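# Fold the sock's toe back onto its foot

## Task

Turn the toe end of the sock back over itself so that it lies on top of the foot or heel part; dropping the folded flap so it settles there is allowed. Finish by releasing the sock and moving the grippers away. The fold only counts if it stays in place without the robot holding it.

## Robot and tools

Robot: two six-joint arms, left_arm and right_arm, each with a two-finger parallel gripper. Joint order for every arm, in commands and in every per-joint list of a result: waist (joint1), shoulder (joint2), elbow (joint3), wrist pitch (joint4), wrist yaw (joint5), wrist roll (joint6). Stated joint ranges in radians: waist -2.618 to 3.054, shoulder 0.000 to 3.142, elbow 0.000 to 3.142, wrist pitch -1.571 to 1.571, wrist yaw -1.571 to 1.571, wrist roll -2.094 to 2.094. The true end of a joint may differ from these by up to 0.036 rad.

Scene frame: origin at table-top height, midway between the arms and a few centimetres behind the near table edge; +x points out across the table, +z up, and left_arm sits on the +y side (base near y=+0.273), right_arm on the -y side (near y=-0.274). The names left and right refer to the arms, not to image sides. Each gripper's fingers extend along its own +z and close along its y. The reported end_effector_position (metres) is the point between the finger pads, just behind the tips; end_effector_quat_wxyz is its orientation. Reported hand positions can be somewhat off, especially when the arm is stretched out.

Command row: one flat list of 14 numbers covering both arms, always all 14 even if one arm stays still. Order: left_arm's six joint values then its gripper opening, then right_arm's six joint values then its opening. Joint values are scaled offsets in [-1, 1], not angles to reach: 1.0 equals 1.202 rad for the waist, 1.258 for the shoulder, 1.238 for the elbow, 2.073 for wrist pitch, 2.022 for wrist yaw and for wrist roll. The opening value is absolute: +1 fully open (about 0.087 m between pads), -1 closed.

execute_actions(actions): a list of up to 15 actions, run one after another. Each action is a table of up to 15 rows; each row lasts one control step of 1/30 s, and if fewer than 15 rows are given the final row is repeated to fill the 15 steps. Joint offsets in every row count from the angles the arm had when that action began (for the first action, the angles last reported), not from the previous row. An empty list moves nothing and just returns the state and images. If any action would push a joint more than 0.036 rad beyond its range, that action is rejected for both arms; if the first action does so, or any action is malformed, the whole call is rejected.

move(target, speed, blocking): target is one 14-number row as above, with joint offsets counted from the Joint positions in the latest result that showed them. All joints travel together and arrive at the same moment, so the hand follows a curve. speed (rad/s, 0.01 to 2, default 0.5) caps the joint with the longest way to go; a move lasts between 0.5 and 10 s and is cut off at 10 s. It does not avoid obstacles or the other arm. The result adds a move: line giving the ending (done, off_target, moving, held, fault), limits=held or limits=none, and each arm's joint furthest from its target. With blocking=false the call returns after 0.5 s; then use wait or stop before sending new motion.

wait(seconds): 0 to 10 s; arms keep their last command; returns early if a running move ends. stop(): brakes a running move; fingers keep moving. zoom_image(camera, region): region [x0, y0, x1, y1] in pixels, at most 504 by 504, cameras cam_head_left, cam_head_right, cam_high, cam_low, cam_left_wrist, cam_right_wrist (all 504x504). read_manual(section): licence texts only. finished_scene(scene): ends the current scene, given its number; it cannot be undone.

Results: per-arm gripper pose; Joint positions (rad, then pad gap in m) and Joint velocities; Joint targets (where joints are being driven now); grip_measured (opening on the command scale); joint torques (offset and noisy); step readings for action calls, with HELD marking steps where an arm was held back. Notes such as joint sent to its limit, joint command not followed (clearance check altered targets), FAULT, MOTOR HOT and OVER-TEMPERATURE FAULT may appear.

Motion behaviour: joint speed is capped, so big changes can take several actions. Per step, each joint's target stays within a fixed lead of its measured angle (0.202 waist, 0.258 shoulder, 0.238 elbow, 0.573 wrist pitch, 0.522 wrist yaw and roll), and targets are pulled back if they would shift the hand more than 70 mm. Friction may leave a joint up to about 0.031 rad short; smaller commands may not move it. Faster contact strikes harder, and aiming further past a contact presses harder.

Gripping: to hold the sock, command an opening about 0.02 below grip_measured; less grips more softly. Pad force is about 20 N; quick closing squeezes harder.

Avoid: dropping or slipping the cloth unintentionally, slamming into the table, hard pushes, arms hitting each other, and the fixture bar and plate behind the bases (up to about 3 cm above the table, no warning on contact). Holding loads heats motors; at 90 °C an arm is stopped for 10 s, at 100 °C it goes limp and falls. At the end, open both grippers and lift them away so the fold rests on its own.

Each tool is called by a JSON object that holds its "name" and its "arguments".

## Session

{"name": "execute_actions", "arguments": {"actions": []}}

Scene clock: 0.00 s.
left_arm: end_effector_position=(+0.3834, +0.2835, +0.3816) grip_measured=+1.000 end_effector_quat_wxyz=(+0.712, -0.012, +0.702, +0.015) | right_arm: end_effector_position=(+0.3933, -0.2726, +0.3658) grip_measured=+0.999 end_effector_quat_wxyz=(+0.702, +0.007, +0.712, +0.003)
Joint names: [waist, shoulder, elbow, wrist pitch, wrist yaw, wrist roll]
Joint positions: left_arm=[ 0.004  1.033  1.04   0.006 -0.014  0.002  0.087] | right_arm=[-0.003  1.039  1.032  0.009  0.015  0.014  0.087]
Joint velocities: left_arm=[ 0.002 -0.017 -0.022  0.007 -0.051 -0.007  0.   ] | right_arm=[ 0.002 -0.002  0.007 -0.037  0.022  0.007  0.001]
Joint torques (N m, as the arm reports them, + toward a larger angle): no reading
Motor temperatures (°C, as the motors report them): left_arm=[26 32 33 31 28 27] | right_arm=[26 28 30 30 27 26]
Joint targets: left_arm=[0.004 1.033 1.040 0.006 -0.014 0.002] | right_arm=[-0.003 1.039 1.032 0.009 0.015 0.014]

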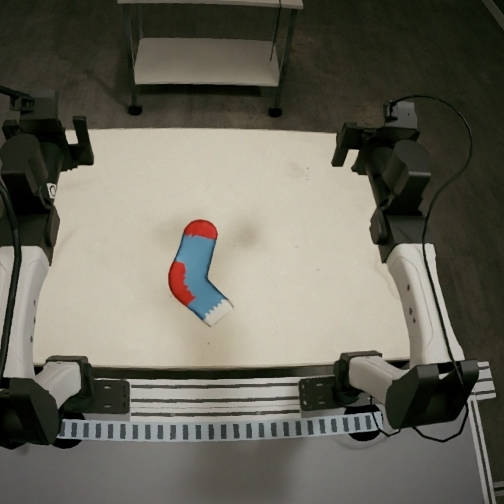

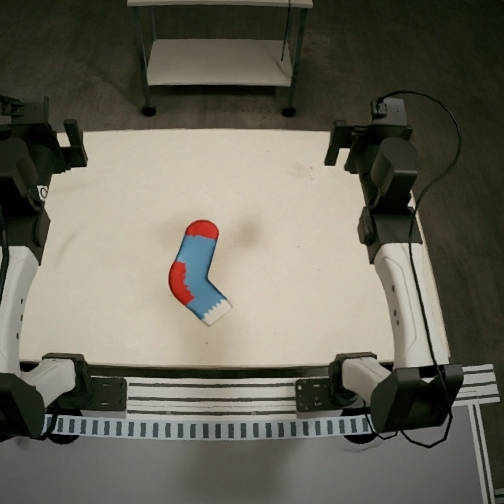

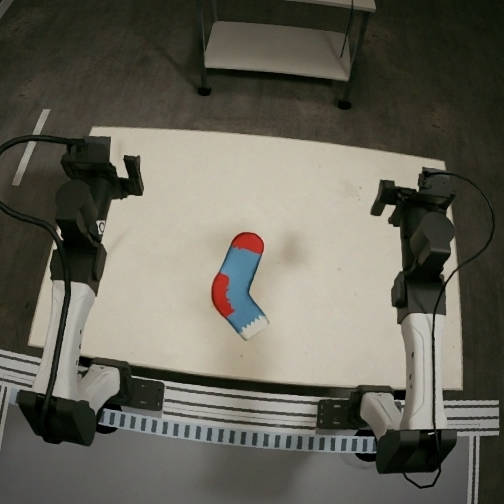

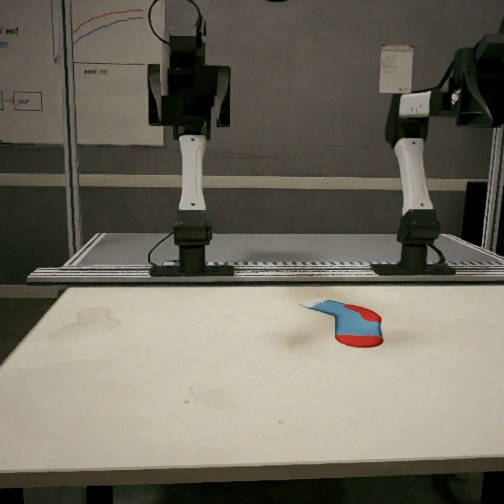

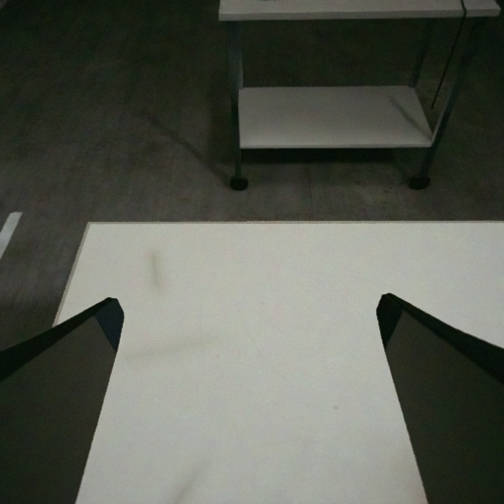

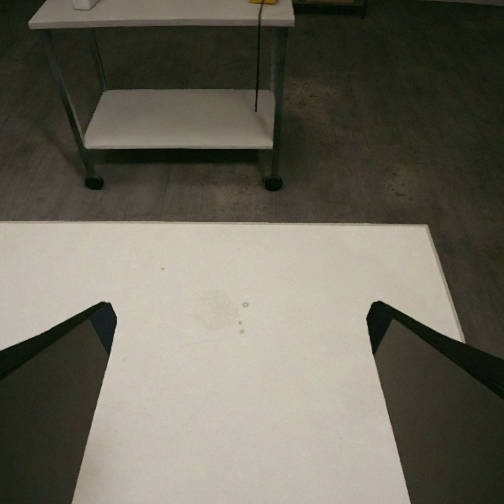

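{"name": "move", "arguments": {"target": [-0.469,1,0.88,-0.5,0.007,0,1,0,0,0,0,0,0,1], "speed": 1.0}}

{"name": "move", "arguments": {"target": [0,0.125,0,0,0,0,1,0,0,0,0,0,0,1], "speed": 0.3}}

Scene clock: 10.50 s.
left_arm: end_effector_position=(+0.4347, +0.0129, +0.1038) grip_measured=+1.000 end_effector_quat_wxyz=(+0.191, +0.264, +0.944, -0.051) | right_arm: end_effector_position=(+0.3933, -0.2726, +0.3658) grip_measured=+0.999 end_effector_quat_wxyz=(+0.702, +0.007, +0.712, +0.003)
Joint names: [waist, shoulder, elbow, wrist pitch, wrist yaw, wrist roll]
Joint positions: left_arm=[-0.564  2.284  2.118 -1.009 -0.002  0.002  0.087] | right_arm=[-0.003  1.039  1.032  0.009  0.015  0.014  0.087]
Joint velocities: left_arm=[-0.007 -0.002  0.002  0.066  0.037  0.007  0.   ] | right_arm=[ 0.002 -0.002 -0.002 -0.066 -0.007  0.022  0.   ]
Joint torques (N m, as the arm reports them, + toward a larger angle): left_arm=[  0.62 -12.67   9.84   0.85  -0.08  -0.02] | right_arm=[-0.02 -2.88  8.56  1.64  0.02  0.16]
Motor temperatures (°C, as the motors report them): left_arm=[26 33 35 34 28 27] | right_arm=[26 28 31 32 27 26]
Joint targets: left_arm=[-0.560 2.291 2.129 -1.031 -0.000 0.002] | right_arm=[-0.003 1.039 1.032 0.009 0.015 0.014]
move: off_target (left_arm); limits=none; left_arm: farthest joint: the wrist pitch, 0.022 radians from its target (1.037 radians at the start); right_arm: farthest joint: the waist, 0.000 radians from its target (0.000 radians at the start)
camera_calibration (this result's frames):
cam_left_wrist: T_world_to_cam=[[-0.531328, -0.847157, -0.00392154, 0.23876], [-0.749245, 0.467748, 0.468875, 0.289859], [-0.395377, 0.252064, -0.883256, 0.401793], [0, 0, 0, 1]] pos_world=[0.502895, -0.0345913, 0.219914]

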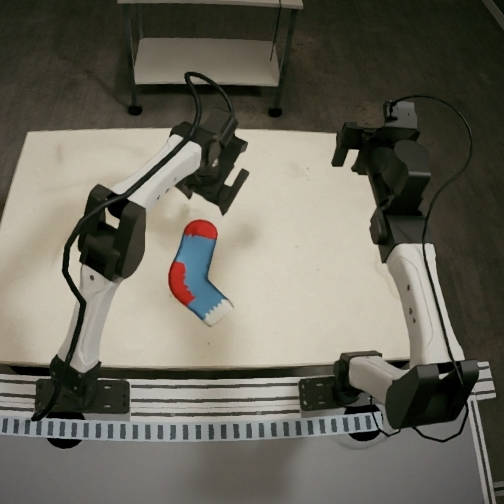

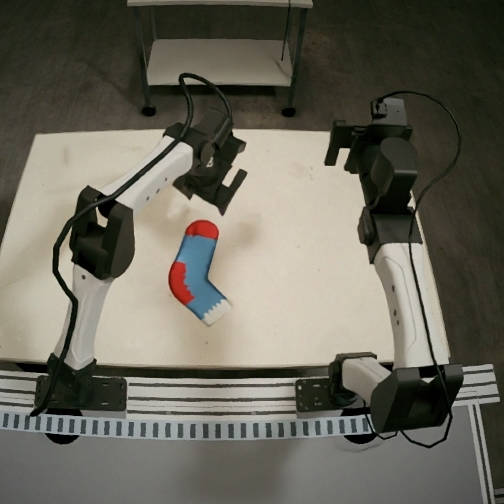

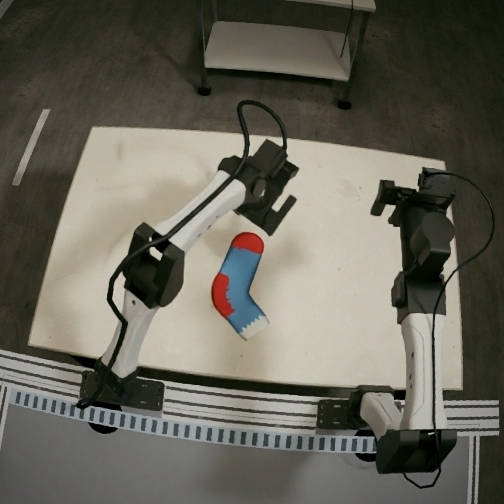

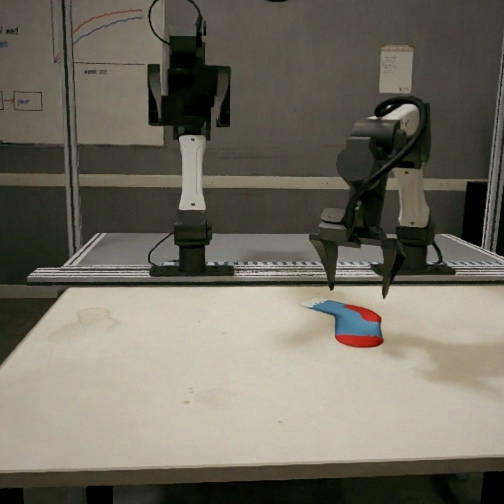

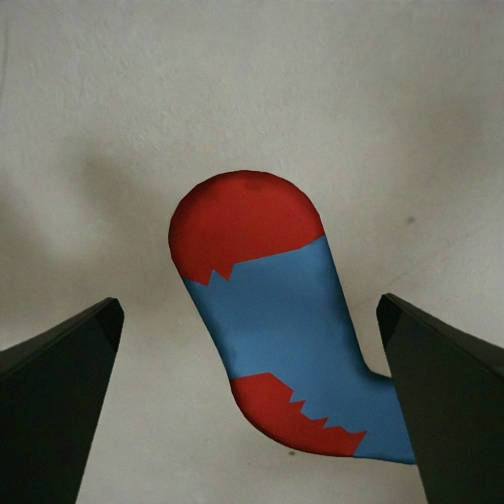

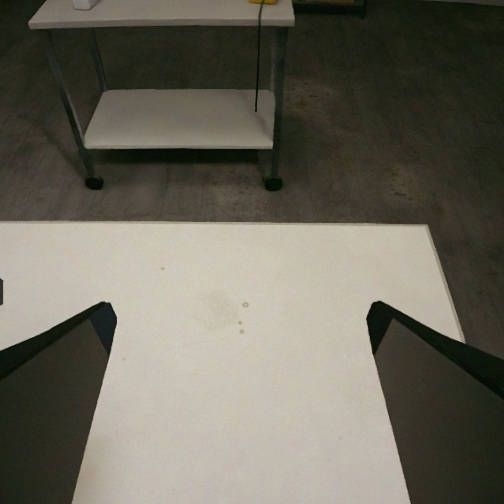

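Scene clock: 11.40 s.
left_arm: end_effector_position=(+0.4275, +0.0174, +0.0350) grip_measured=+1.000 end_effector_quat_wxyz=(+0.123, +0.267, +0.955, -0.032) | right_arm: end_effector_position=(+0.3933, -0.2726, +0.3658) grip_measured=+0.999 end_effector_quat_wxyz=(+0.702, +0.007, +0.712, +0.003)
Joint names: [waist, shoulder, elbow, wrist pitch, wrist yaw, wrist roll]
Joint positions: left_arm=[-0.564  2.427  2.118 -1.007 -0.002  0.002  0.087] | right_arm=[-0.003  1.039  1.032  0.009  0.015  0.014  0.087]
Joint velocities: left_arm=[-0.007 -0.002  0.002  0.037  0.066 -0.037  0.   ] | right_arm=[-0.007 -0.002 -0.007  0.007  0.037 -0.051  0.001]
Joint torques (N m, as the arm reports them, + toward a larger angle): left_arm=[  0.46 -12.69   8.58   0.76  -0.05   0.04] | right_arm=[-0.01 -2.89  8.57  1.64  0.01  0.16]
Motor temperatures (°C, as the motors report them): left_arm=[26 33 35 34 28 27] | right_arm=[26 28 31 33 27 26]
Joint targets: left_arm=[-0.564 2.441 2.118 -1.009 -0.002 0.002] | right_arm=[-0.003 1.039 1.032 0.009 0.015 0.014]
move: done; limits=none; left_arm: farthest joint: the shoulder, 0.014 radians from its target (0.158 radians at the start); right_arm: farthest joint: the waist, 0.000 radians from its target (0.000 radians at the start)
camera_calibration (this result's frames):
cam_left_wrist: T_world_to_cam=[[-0.5314, -0.847119, -0.00157695, 0.23845], [-0.685035, 0.428628, 0.589072, 0.283685], [-0.498338, 0.314113, -0.808079, 0.377408], [0, 0, 0, 1]] pos_world=[0.509123, -0.0381488, 0.13824]

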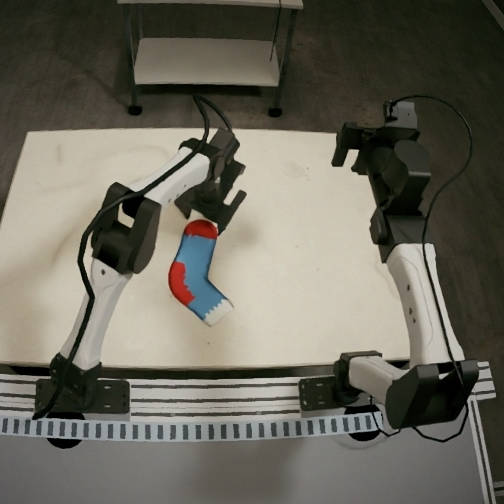

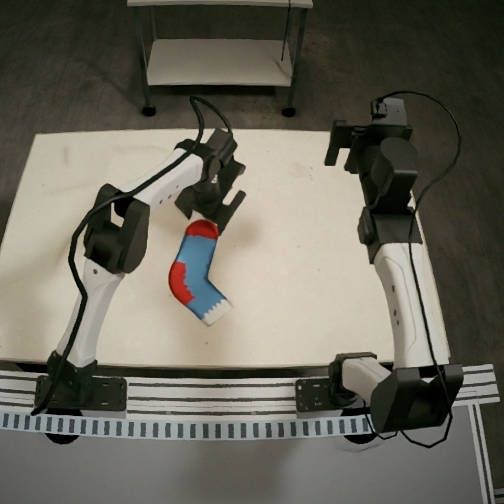

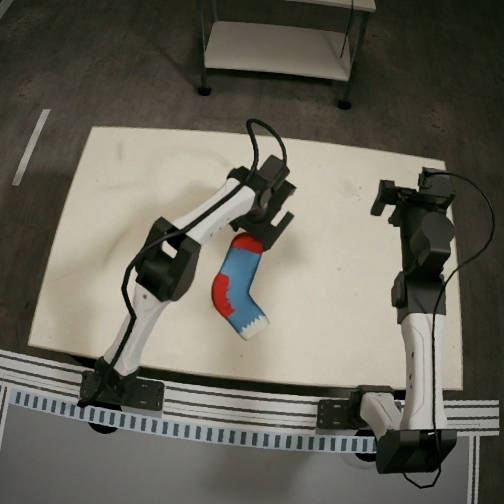

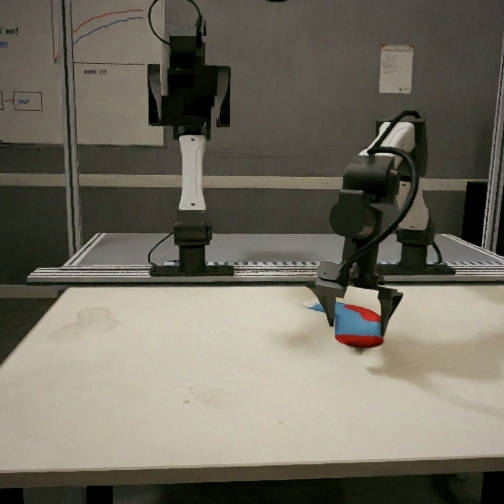

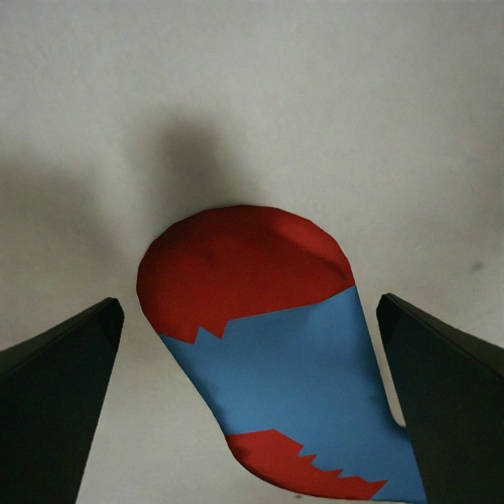

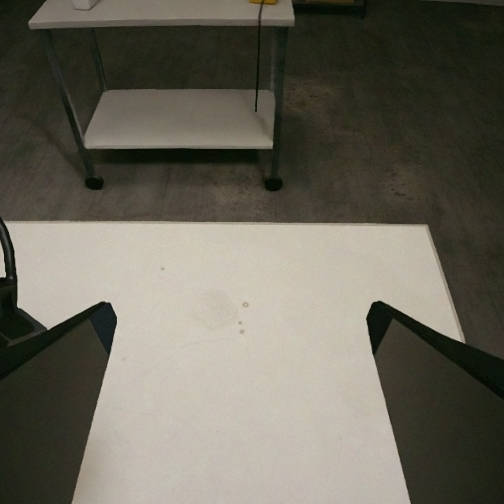

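{"name": "move", "arguments": {"target": [0.01,0.056,0,0.01,0,0,1,0,0,0,0,0,0,1], "speed": 0.1}}

{"name": "execute_actions", "arguments": {"actions": [[[0,0.022,0,0,0,0,0.9,0,0,0,0,0,0,1],[0,0.022,0,0,0,0,0.8,0,0,0,0,0,0,1],[0,0.022,0,0,0,0,0.7,0,0,0,0,0,0,1],[0,0.022,0,0,0,0,0.6,0,0,0,0,0,0,1],[0,0.022,0,0,0,0,0.5,0,0,0,0,0,0,1],[0,0.022,0,0,0,0,0.4,0,0,0,0,0,0,1],[0,0.022,0,0,0,0,0.3,0,0,0,0,0,0,1],[0,0.022,0,0,0,0,0.2,0,0,0,0,0,0,1],[0,0.022,0,0,0,0,0.1,0,0,0,0,0,0,1],[0,0.022,0,0,0,0,0,0,0,0,0,0,0,1]],[[0,0.02,0,0,0,0,-0.1,0,0,0,0,0,0,1],[0,0.02,0,0,0,0,-0.2,0,0,0,0,0,0,1],[0,0.02,0,0,0,0,-0.3,0,0,0,0,0,0,1],[0,0.02,0,0,0,0,-0.4,0,0,0,0,0,0,1],[0,0.02,0,0,0,0,-0.5,0,0,0,0,0,0,1],[0,0.02,0,0,0,0,-0.6,0,0,0,0,0,0,1],[0,0.02,0,0,0,0,-0.7,0,0,0,0,0,0,1],[0,0.02,0,0,0,0,-0.8,0,0,0,0,0,0,1],[0,0.02,0,0,0,0,-0.85,0,0,0,0,0,0,1],[0,0.02,0,0,0,0,-0.9,0,0,0,0,0,0,1],[0,0.02,0,0,0,0,-0.96,0,0,0,0,0,0,1]]]}}

Scene clock: 29.53 s.
left_arm: end_effector_position=(+0.4266, +0.0181, +0.0173) grip_measured=+1.000 end_effector_quat_wxyz=(+0.110, +0.268, +0.957, -0.029) | right_arm: end_effector_position=(+0.3933, -0.2726, +0.3658) grip_measured=+0.999 end_effector_quat_wxyz=(+0.702, +0.007, +0.712, +0.003)
Joint names: [waist, shoulder, elbow, wrist pitch, wrist yaw, wrist roll]
Joint positions: left_arm=[-0.564  2.465  2.118 -0.996 -0.002  0.002  0.087] | right_arm=[-0.003  1.039  1.032  0.009  0.015  0.014  0.087]
Joint velocities: left_arm=[-0.012 -0.027 -0.017 -0.007 -0.066 -0.022  0.   ] | right_arm=[-0.007 -0.002  0.012  0.037  0.051  0.007 -0.   ]
Joint torques (N m, as the arm reports them, + toward a larger angle): left_arm=[  1.39 -11.32   8.61   0.85  -0.09   0.  ] | right_arm=[-0.01 -2.88  8.56  1.64  0.02  0.16]
Motor temperatures (°C, as the motors report them): left_arm=[26 43 37 33 28 27] | right_arm=[26 28 32 34 27 26]
Joint targets: left_arm=[-0.552 2.498 2.118 -0.986 -0.001 0.002] | right_arm=[-0.003 1.039 1.032 0.009 0.015 0.014]
move: off_target (left_arm); limits=none; left_arm: farthest joint: the shoulder, 0.032 radians from its target (0.070 radians at the start); right_arm: farthest joint: the waist, 0.000 radians from its target (0.000 radians at the start)
camera_calibration (this result's frames):
cam_left_wrist: T_world_to_cam=[[-0.531309, -0.847177, -0.00150719, 0.238468], [-0.671507, 0.420051, 0.610439, 0.287148], [-0.516517, 0.325344, -0.792062, 0.369721], [0, 0, 0, 1]] pos_world=[0.510489, -0.0388784, 0.117915]

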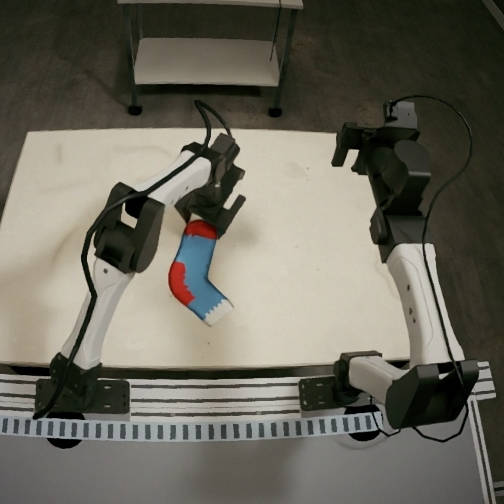

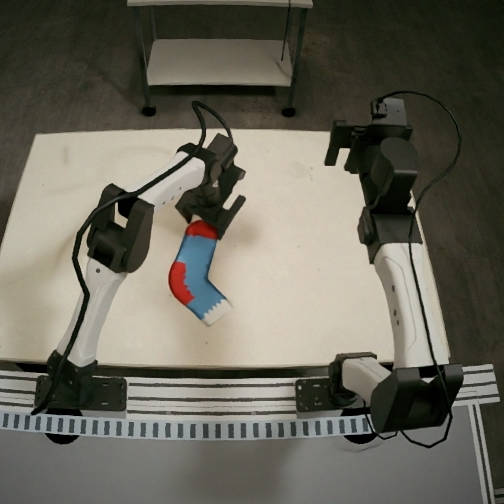

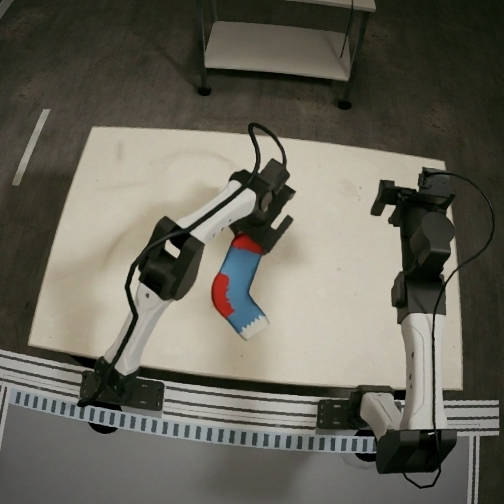

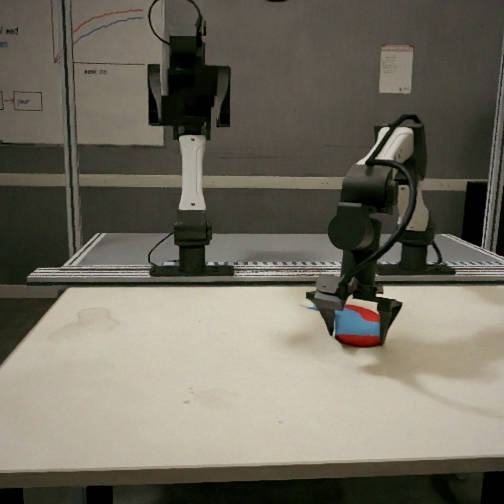

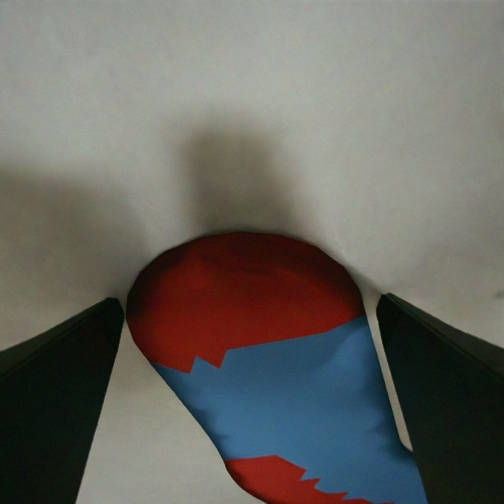

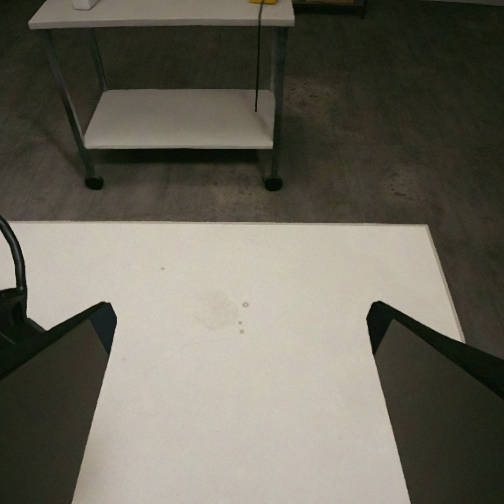

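Scene clock: 30.53 s.
left_arm: end_effector_position=(+0.4276, +0.0199, +0.0174) grip_measured=-0.937 end_effector_quat_wxyz=(+0.112, +0.267, +0.957, -0.024) | right_arm: end_effector_position=(+0.3933, -0.2726, +0.3658) grip_measured=+0.999 end_effector_quat_wxyz=(+0.702, +0.007, +0.712, +0.003)
Joint names: [waist, shoulder, elbow, wrist pitch, wrist yaw, wrist roll]
Joint positions: left_arm=[-0.563  2.465  2.118 -0.996 -0.011  0.003  0.003] | right_arm=[-0.003  1.039  1.032  0.009  0.015  0.014  0.087]
Joint velocities: left_arm=[ 0.022 -0.002  0.007  0.066  0.051 -0.022 -0.001] | right_arm=[ 0.007 -0.012  0.012 -0.022  0.037 -0.081 -0.   ]
Joint torques (N m, as the arm reports them, + toward a larger angle): left_arm=[  0.42 -12.08   8.37   0.77  -0.08   0.03] | right_arm=[-0.01 -2.88  8.56  1.64  0.02  0.16]
Motor temperatures (°C, as the motors report them): left_arm=[26 43 37 33 28 27] | right_arm=[26 28 32 34 27 26]
Joint targets: left_arm=[-0.563 2.490 2.118 -0.996 -0.011 0.003] | right_arm=[-0.003 1.039 1.032 0.009 0.015 0.014]
Step readings (joint positions; steps 1 to 15: 1st action; 16 to 30: 2nd action):
0: left_arm=[-0.564 2.465 2.118 -0.996 -0.002 0.002] | right_arm=[-0.003 1.039 1.032 0.009 0.015 0.014]
1: left_arm=[-0.564 2.465 2.118 -0.996 -0.007 0.002] | right_arm=[-0.003 1.039 1.032 0.009 0.015 0.014]
2: left_arm=[-0.563 2.465 2.118 -0.996 -0.011 0.003] | right_arm=[-0.003 1.039 1.032 0.009 0.015 0.014]
4: left_arm=[-0.563 2.465 2.118 -0.996 -0.011 0.003] | right_arm=[-0.003 1.039 1.032 0.009 0.015 0.014]
8: left_arm=[-0.563 2.465 2.118 -0.996 -0.011 0.003] | right_arm=[-0.003 1.039 1.032 0.009 0.015 0.014]
15: left_arm=[-0.563 2.465 2.118 -0.996 -0.011 0.003] | right_arm=[-0.003 1.039 1.032 0.009 0.015 0.014]
16: left_arm=[-0.563 2.465 2.118 -0.996 -0.011 0.003] | right_arm=[-0.003 1.039 1.032 0.009 0.015 0.014]
17: left_arm=[-0.563 2.465 2.118 -0.996 -0.011 0.003] | right_arm=[-0.003 1.039 1.032 0.009 0.015 0.014]
19: left_arm=[-0.563 2.465 2.118 -0.996 -0.011 0.003] | right_arm=[-0.003 1.039 1.032 0.009 0.015 0.014]
23: left_arm=[-0.563 2.465 2.118 -0.996 -0.011 0.003] | right_arm=[-0.003 1.039 1.032 0.009 0.015 0.014]
30: Joint positions above
camera_calibration (this result's frames):
cam_left_wrist: T_world_to_cam=[[-0.529821, -0.848042, -0.0106819, 0.240038], [-0.675119, 0.414095, 0.610524, 0.288772], [-0.513327, 0.33068, -0.791926, 0.368236], [0, 0, 0, 1]] pos_world=[0.511158, -0.0377847, 0.117877]

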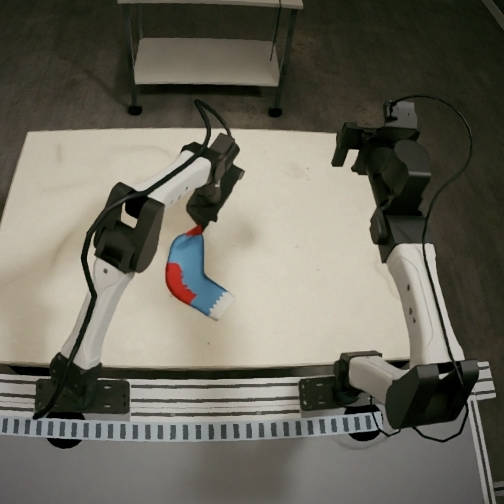

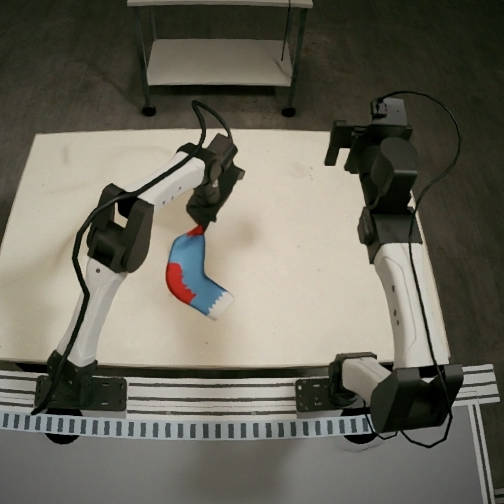

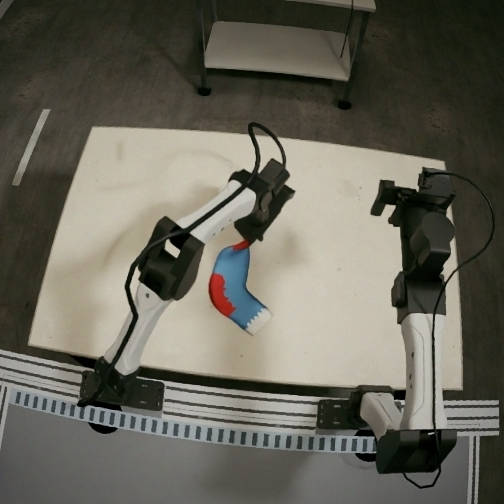

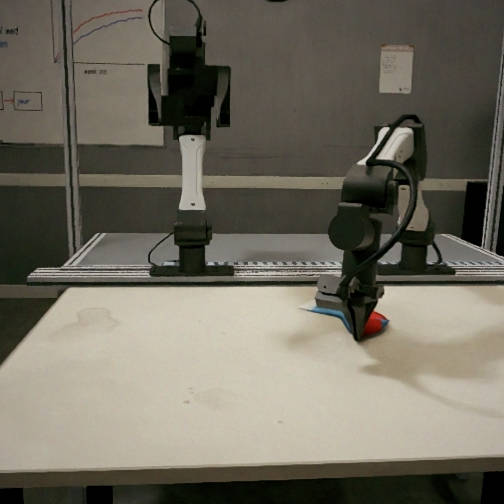

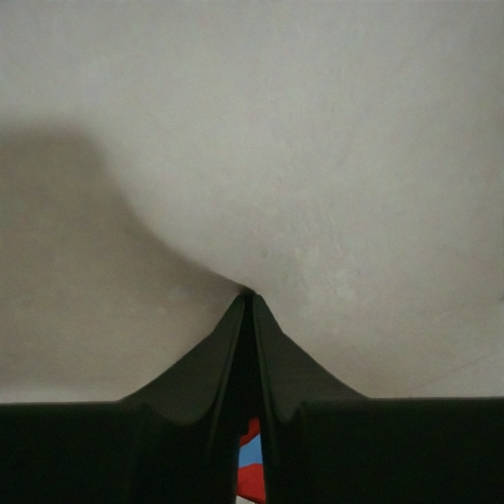

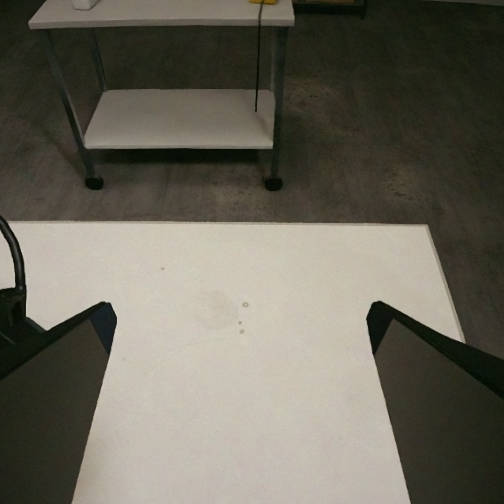

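{"name": "move", "arguments": {"target": [0,-0.603,-0.982,0.575,0,0,-0.99,0,0,0,0,0,0,1], "speed": 0.6}}

{"name": "zoom_image", "arguments": {"camera": "cam_low", "region": [290,230,430,370]}}

Scene clock: 48.70 s.
left_arm: end_effector_position=(+0.3964, +0.0385, +0.0866) grip_measured=-0.939 end_effector_quat_wxyz=(+0.453, +0.236, +0.851, -0.119) | right_arm: end_effector_position=(+0.3933, -0.2726, +0.3657) grip_measured=+0.999 end_effector_quat_wxyz=(+0.702, +0.007, +0.712, +0.003)
Joint names: [waist, shoulder, elbow, wrist pitch, wrist yaw, wrist roll]
Joint positions: left_arm=[-0.563  1.715  0.925  0.194 -0.011  0.003  0.003] | right_arm=[-0.003  1.039  1.032  0.008  0.015  0.014  0.087]
Joint velocities: left_arm=[ 0.012 -0.012 -0.017 -0.022 -0.037 -0.022  0.   ] | right_arm=[-0.012  0.017 -0.007  0.037  0.022  0.022  0.   ]
Joint torques (N m, as the arm reports them, + toward a larger angle): left_arm=[ 0.45 -8.99  6.56  1.86 -0.09 -0.02] | right_arm=[-0.01 -2.89  8.57  1.64  0.02  0.16]
Motor temperatures (°C, as the motors report them): left_arm=[26 48 38 33 28 27] | right_arm=[26 29 33 35 27 26]
Joint targets: left_arm=[-0.563 1.707 0.902 0.196 -0.011 0.003] | right_arm=[-0.003 1.039 1.032 0.008 0.015 0.014]
move: off_target (left_arm); limits=none; left_arm: farthest joint: the elbow, 0.022 radians from its target (1.216 radians at the start); right_arm: farthest joint: the wrist pitch, 0.001 radians from its target (0.000 radians at the start)
camera_calibration (this result's frames):
cam_left_wrist: T_world_to_cam=[[-0.521325, -0.853148, -0.0189299, 0.237608], [-0.848877, 0.52073, -0.090825, 0.343209], [0.0873446, -0.0312802, -0.995687, 0.19436], [0, 0, 0, 1]] pos_world=[0.398237, 0.0300754, 0.229192]
cam_right_wrist: T_world_to_cam=[[-0.0141364, -0.9999, -0.000245613, -0.271408], [-0.772816, 0.0110818, -0.634534, 0.562811], [0.634473, -0.00878019, -0.772895, 0.167848], [0, 0, 0, 1]] pos_world=[0.324618, -0.276144, 0.486785]

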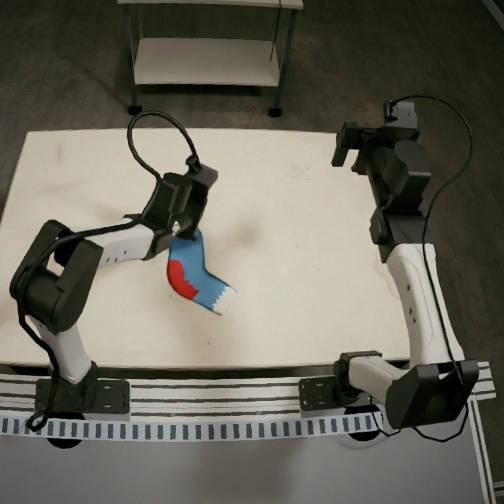

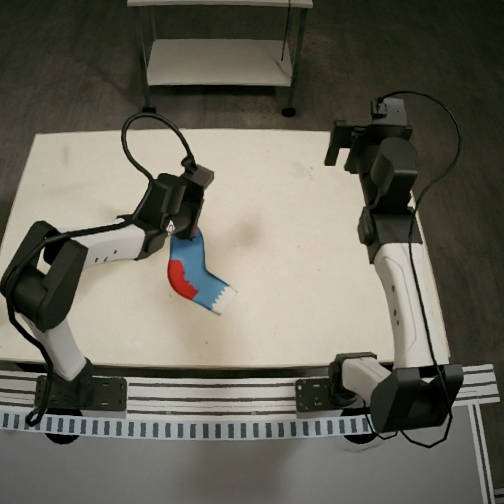

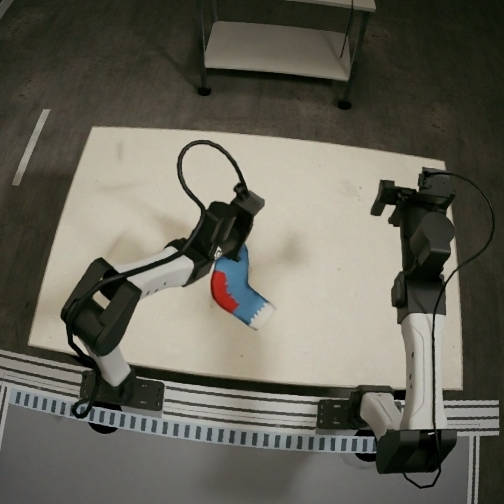

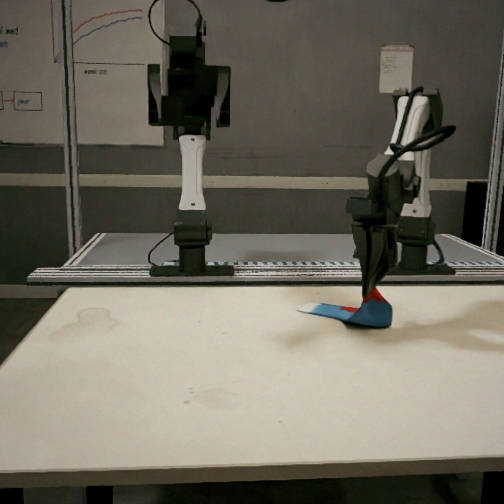

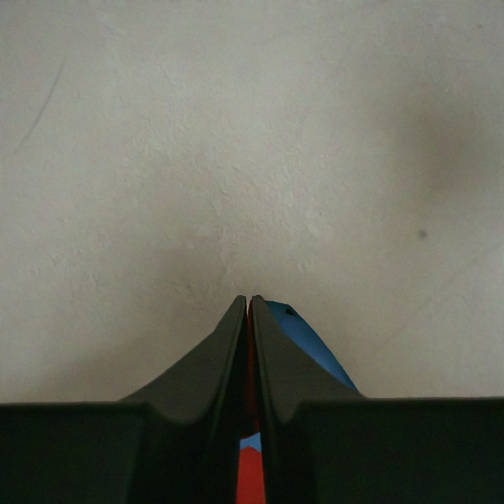

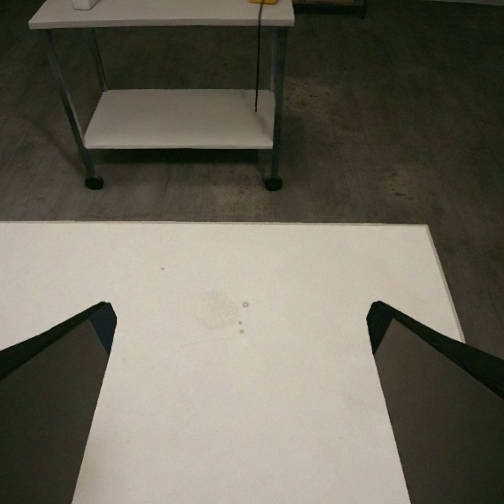

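Region (290, 230, 430, 370) of cam_low's 504x504 image, scaled by 3.600, with more detail than that image has.

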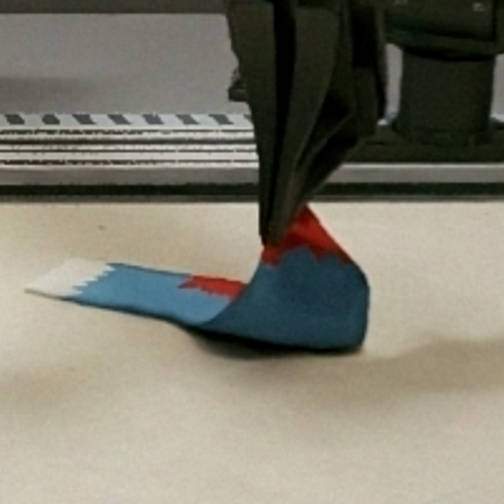

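{"name": "move", "arguments": {"target": [-0.07,-0.07,-0.403,0.314,0,0,-0.99,0,0,0,0,0,0,1], "speed": 0.45}}

{"name": "zoom_image", "arguments": {"camera": "cam_low", "region": [290,230,430,370]}}

{"name": "zoom_image", "arguments": {"camera": "cam_head_right", "region": [130,200,270,340]}}

Scene clock: 59.67 s.
left_arm: end_effector_position=(+0.3359, +0.0394, +0.0660) grip_measured=-0.939 end_effector_quat_wxyz=(+0.550, +0.248, +0.779, -0.169) | right_arm: end_effector_position=(+0.3933, -0.2726, +0.3657) grip_measured=+0.999 end_effector_quat_wxyz=(+0.702, +0.007, +0.712, +0.003)
Joint names: [waist, shoulder, elbow, wrist pitch, wrist yaw, wrist roll]
Joint positions: left_arm=[-0.639  1.637  0.446  0.846 -0.011  0.003  0.003] | right_arm=[-0.003  1.039  1.032  0.008  0.015  0.014  0.087]
Joint velocities: left_arm=[-0.027 -0.022 -0.007 -0.007 -0.007 -0.051 -0.   ] | right_arm=[ 0.002 -0.002 -0.007  0.007  0.037 -0.022 -0.   ]
Joint torques (N m, as the arm reports them, + toward a larger angle): left_arm=[-0.37 -6.99  5.06  1.93 -0.07  0.04] | right_arm=[ 0.   -2.88  8.56  1.64  0.02  0.16]
Motor temperatures (°C, as the motors report them): left_arm=[26 47 37 36 28 27] | right_arm=[26 29 34 35 27 26]
Joint targets: left_arm=[-0.647 1.626 0.426 0.845 -0.011 0.003] | right_arm=[-0.003 1.039 1.032 0.008 0.015 0.014]
move: done; limits=none; left_arm: farthest joint: the elbow, 0.020 radians from its target (0.499 radians at the start); right_arm: farthest joint: the waist, 0.000 radians from its target (0.000 radians at the start)
camera_calibration (this result's frames):
cam_left_wrist: T_world_to_cam=[[-0.58069, -0.813883, -0.0198348, 0.224878], [-0.763184, 0.552677, -0.334812, 0.275594], [0.28346, -0.179284, -0.942076, 0.115599], [0, 0, 0, 1]] pos_world=[0.308146, 0.0514354, 0.205636]
cam_right_wrist: T_world_to_cam=[[-0.0141364, -0.9999, -0.000245613, -0.271408], [-0.772816, 0.0110818, -0.634534, 0.562811], [0.634473, -0.00878019, -0.772895, 0.167848], [0, 0, 0, 1]] pos_world=[0.324618, -0.276144, 0.486785]

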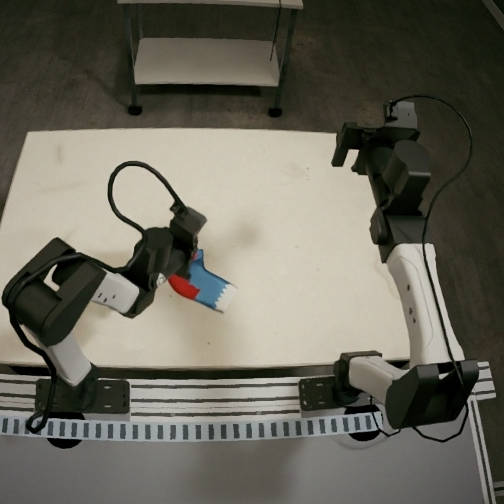

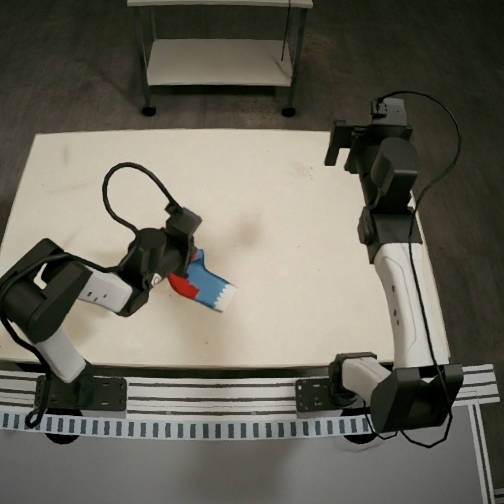

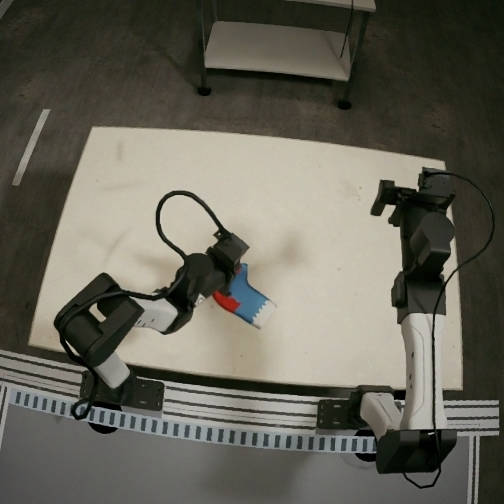

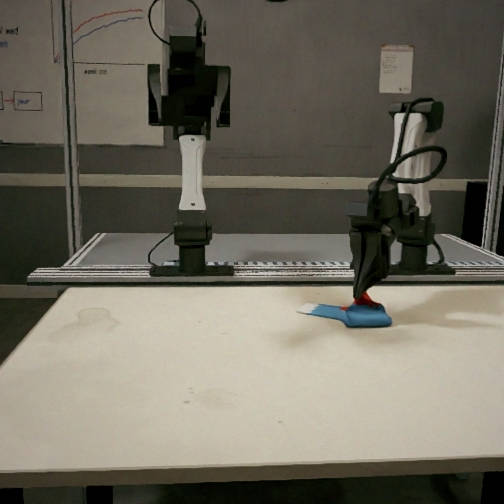

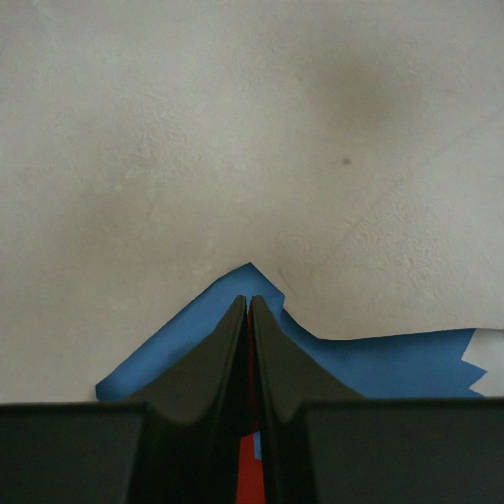

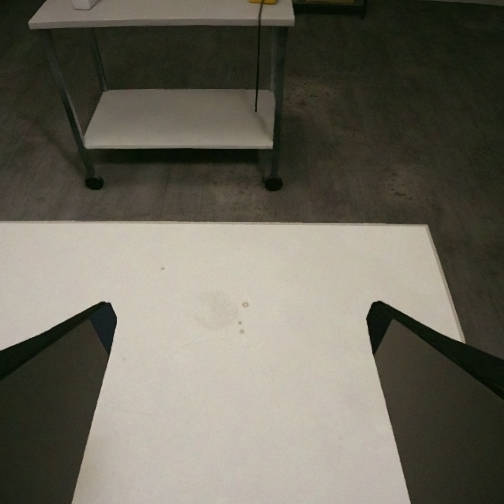

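Region (290, 230, 430, 370) of cam_low's 504x504 image, scaled by 3.600, with more detail than that image has.

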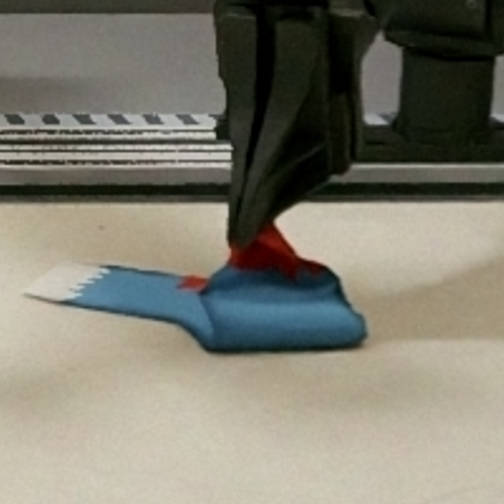

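Region (130, 200, 270, 340) of cam_head_right's 504x504 image, scaled by 3.600, with more detail than that image has.

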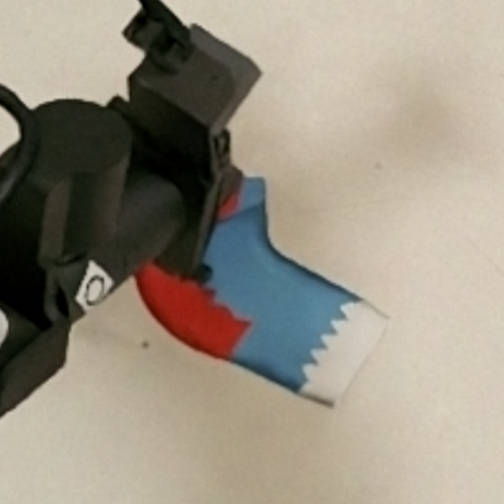

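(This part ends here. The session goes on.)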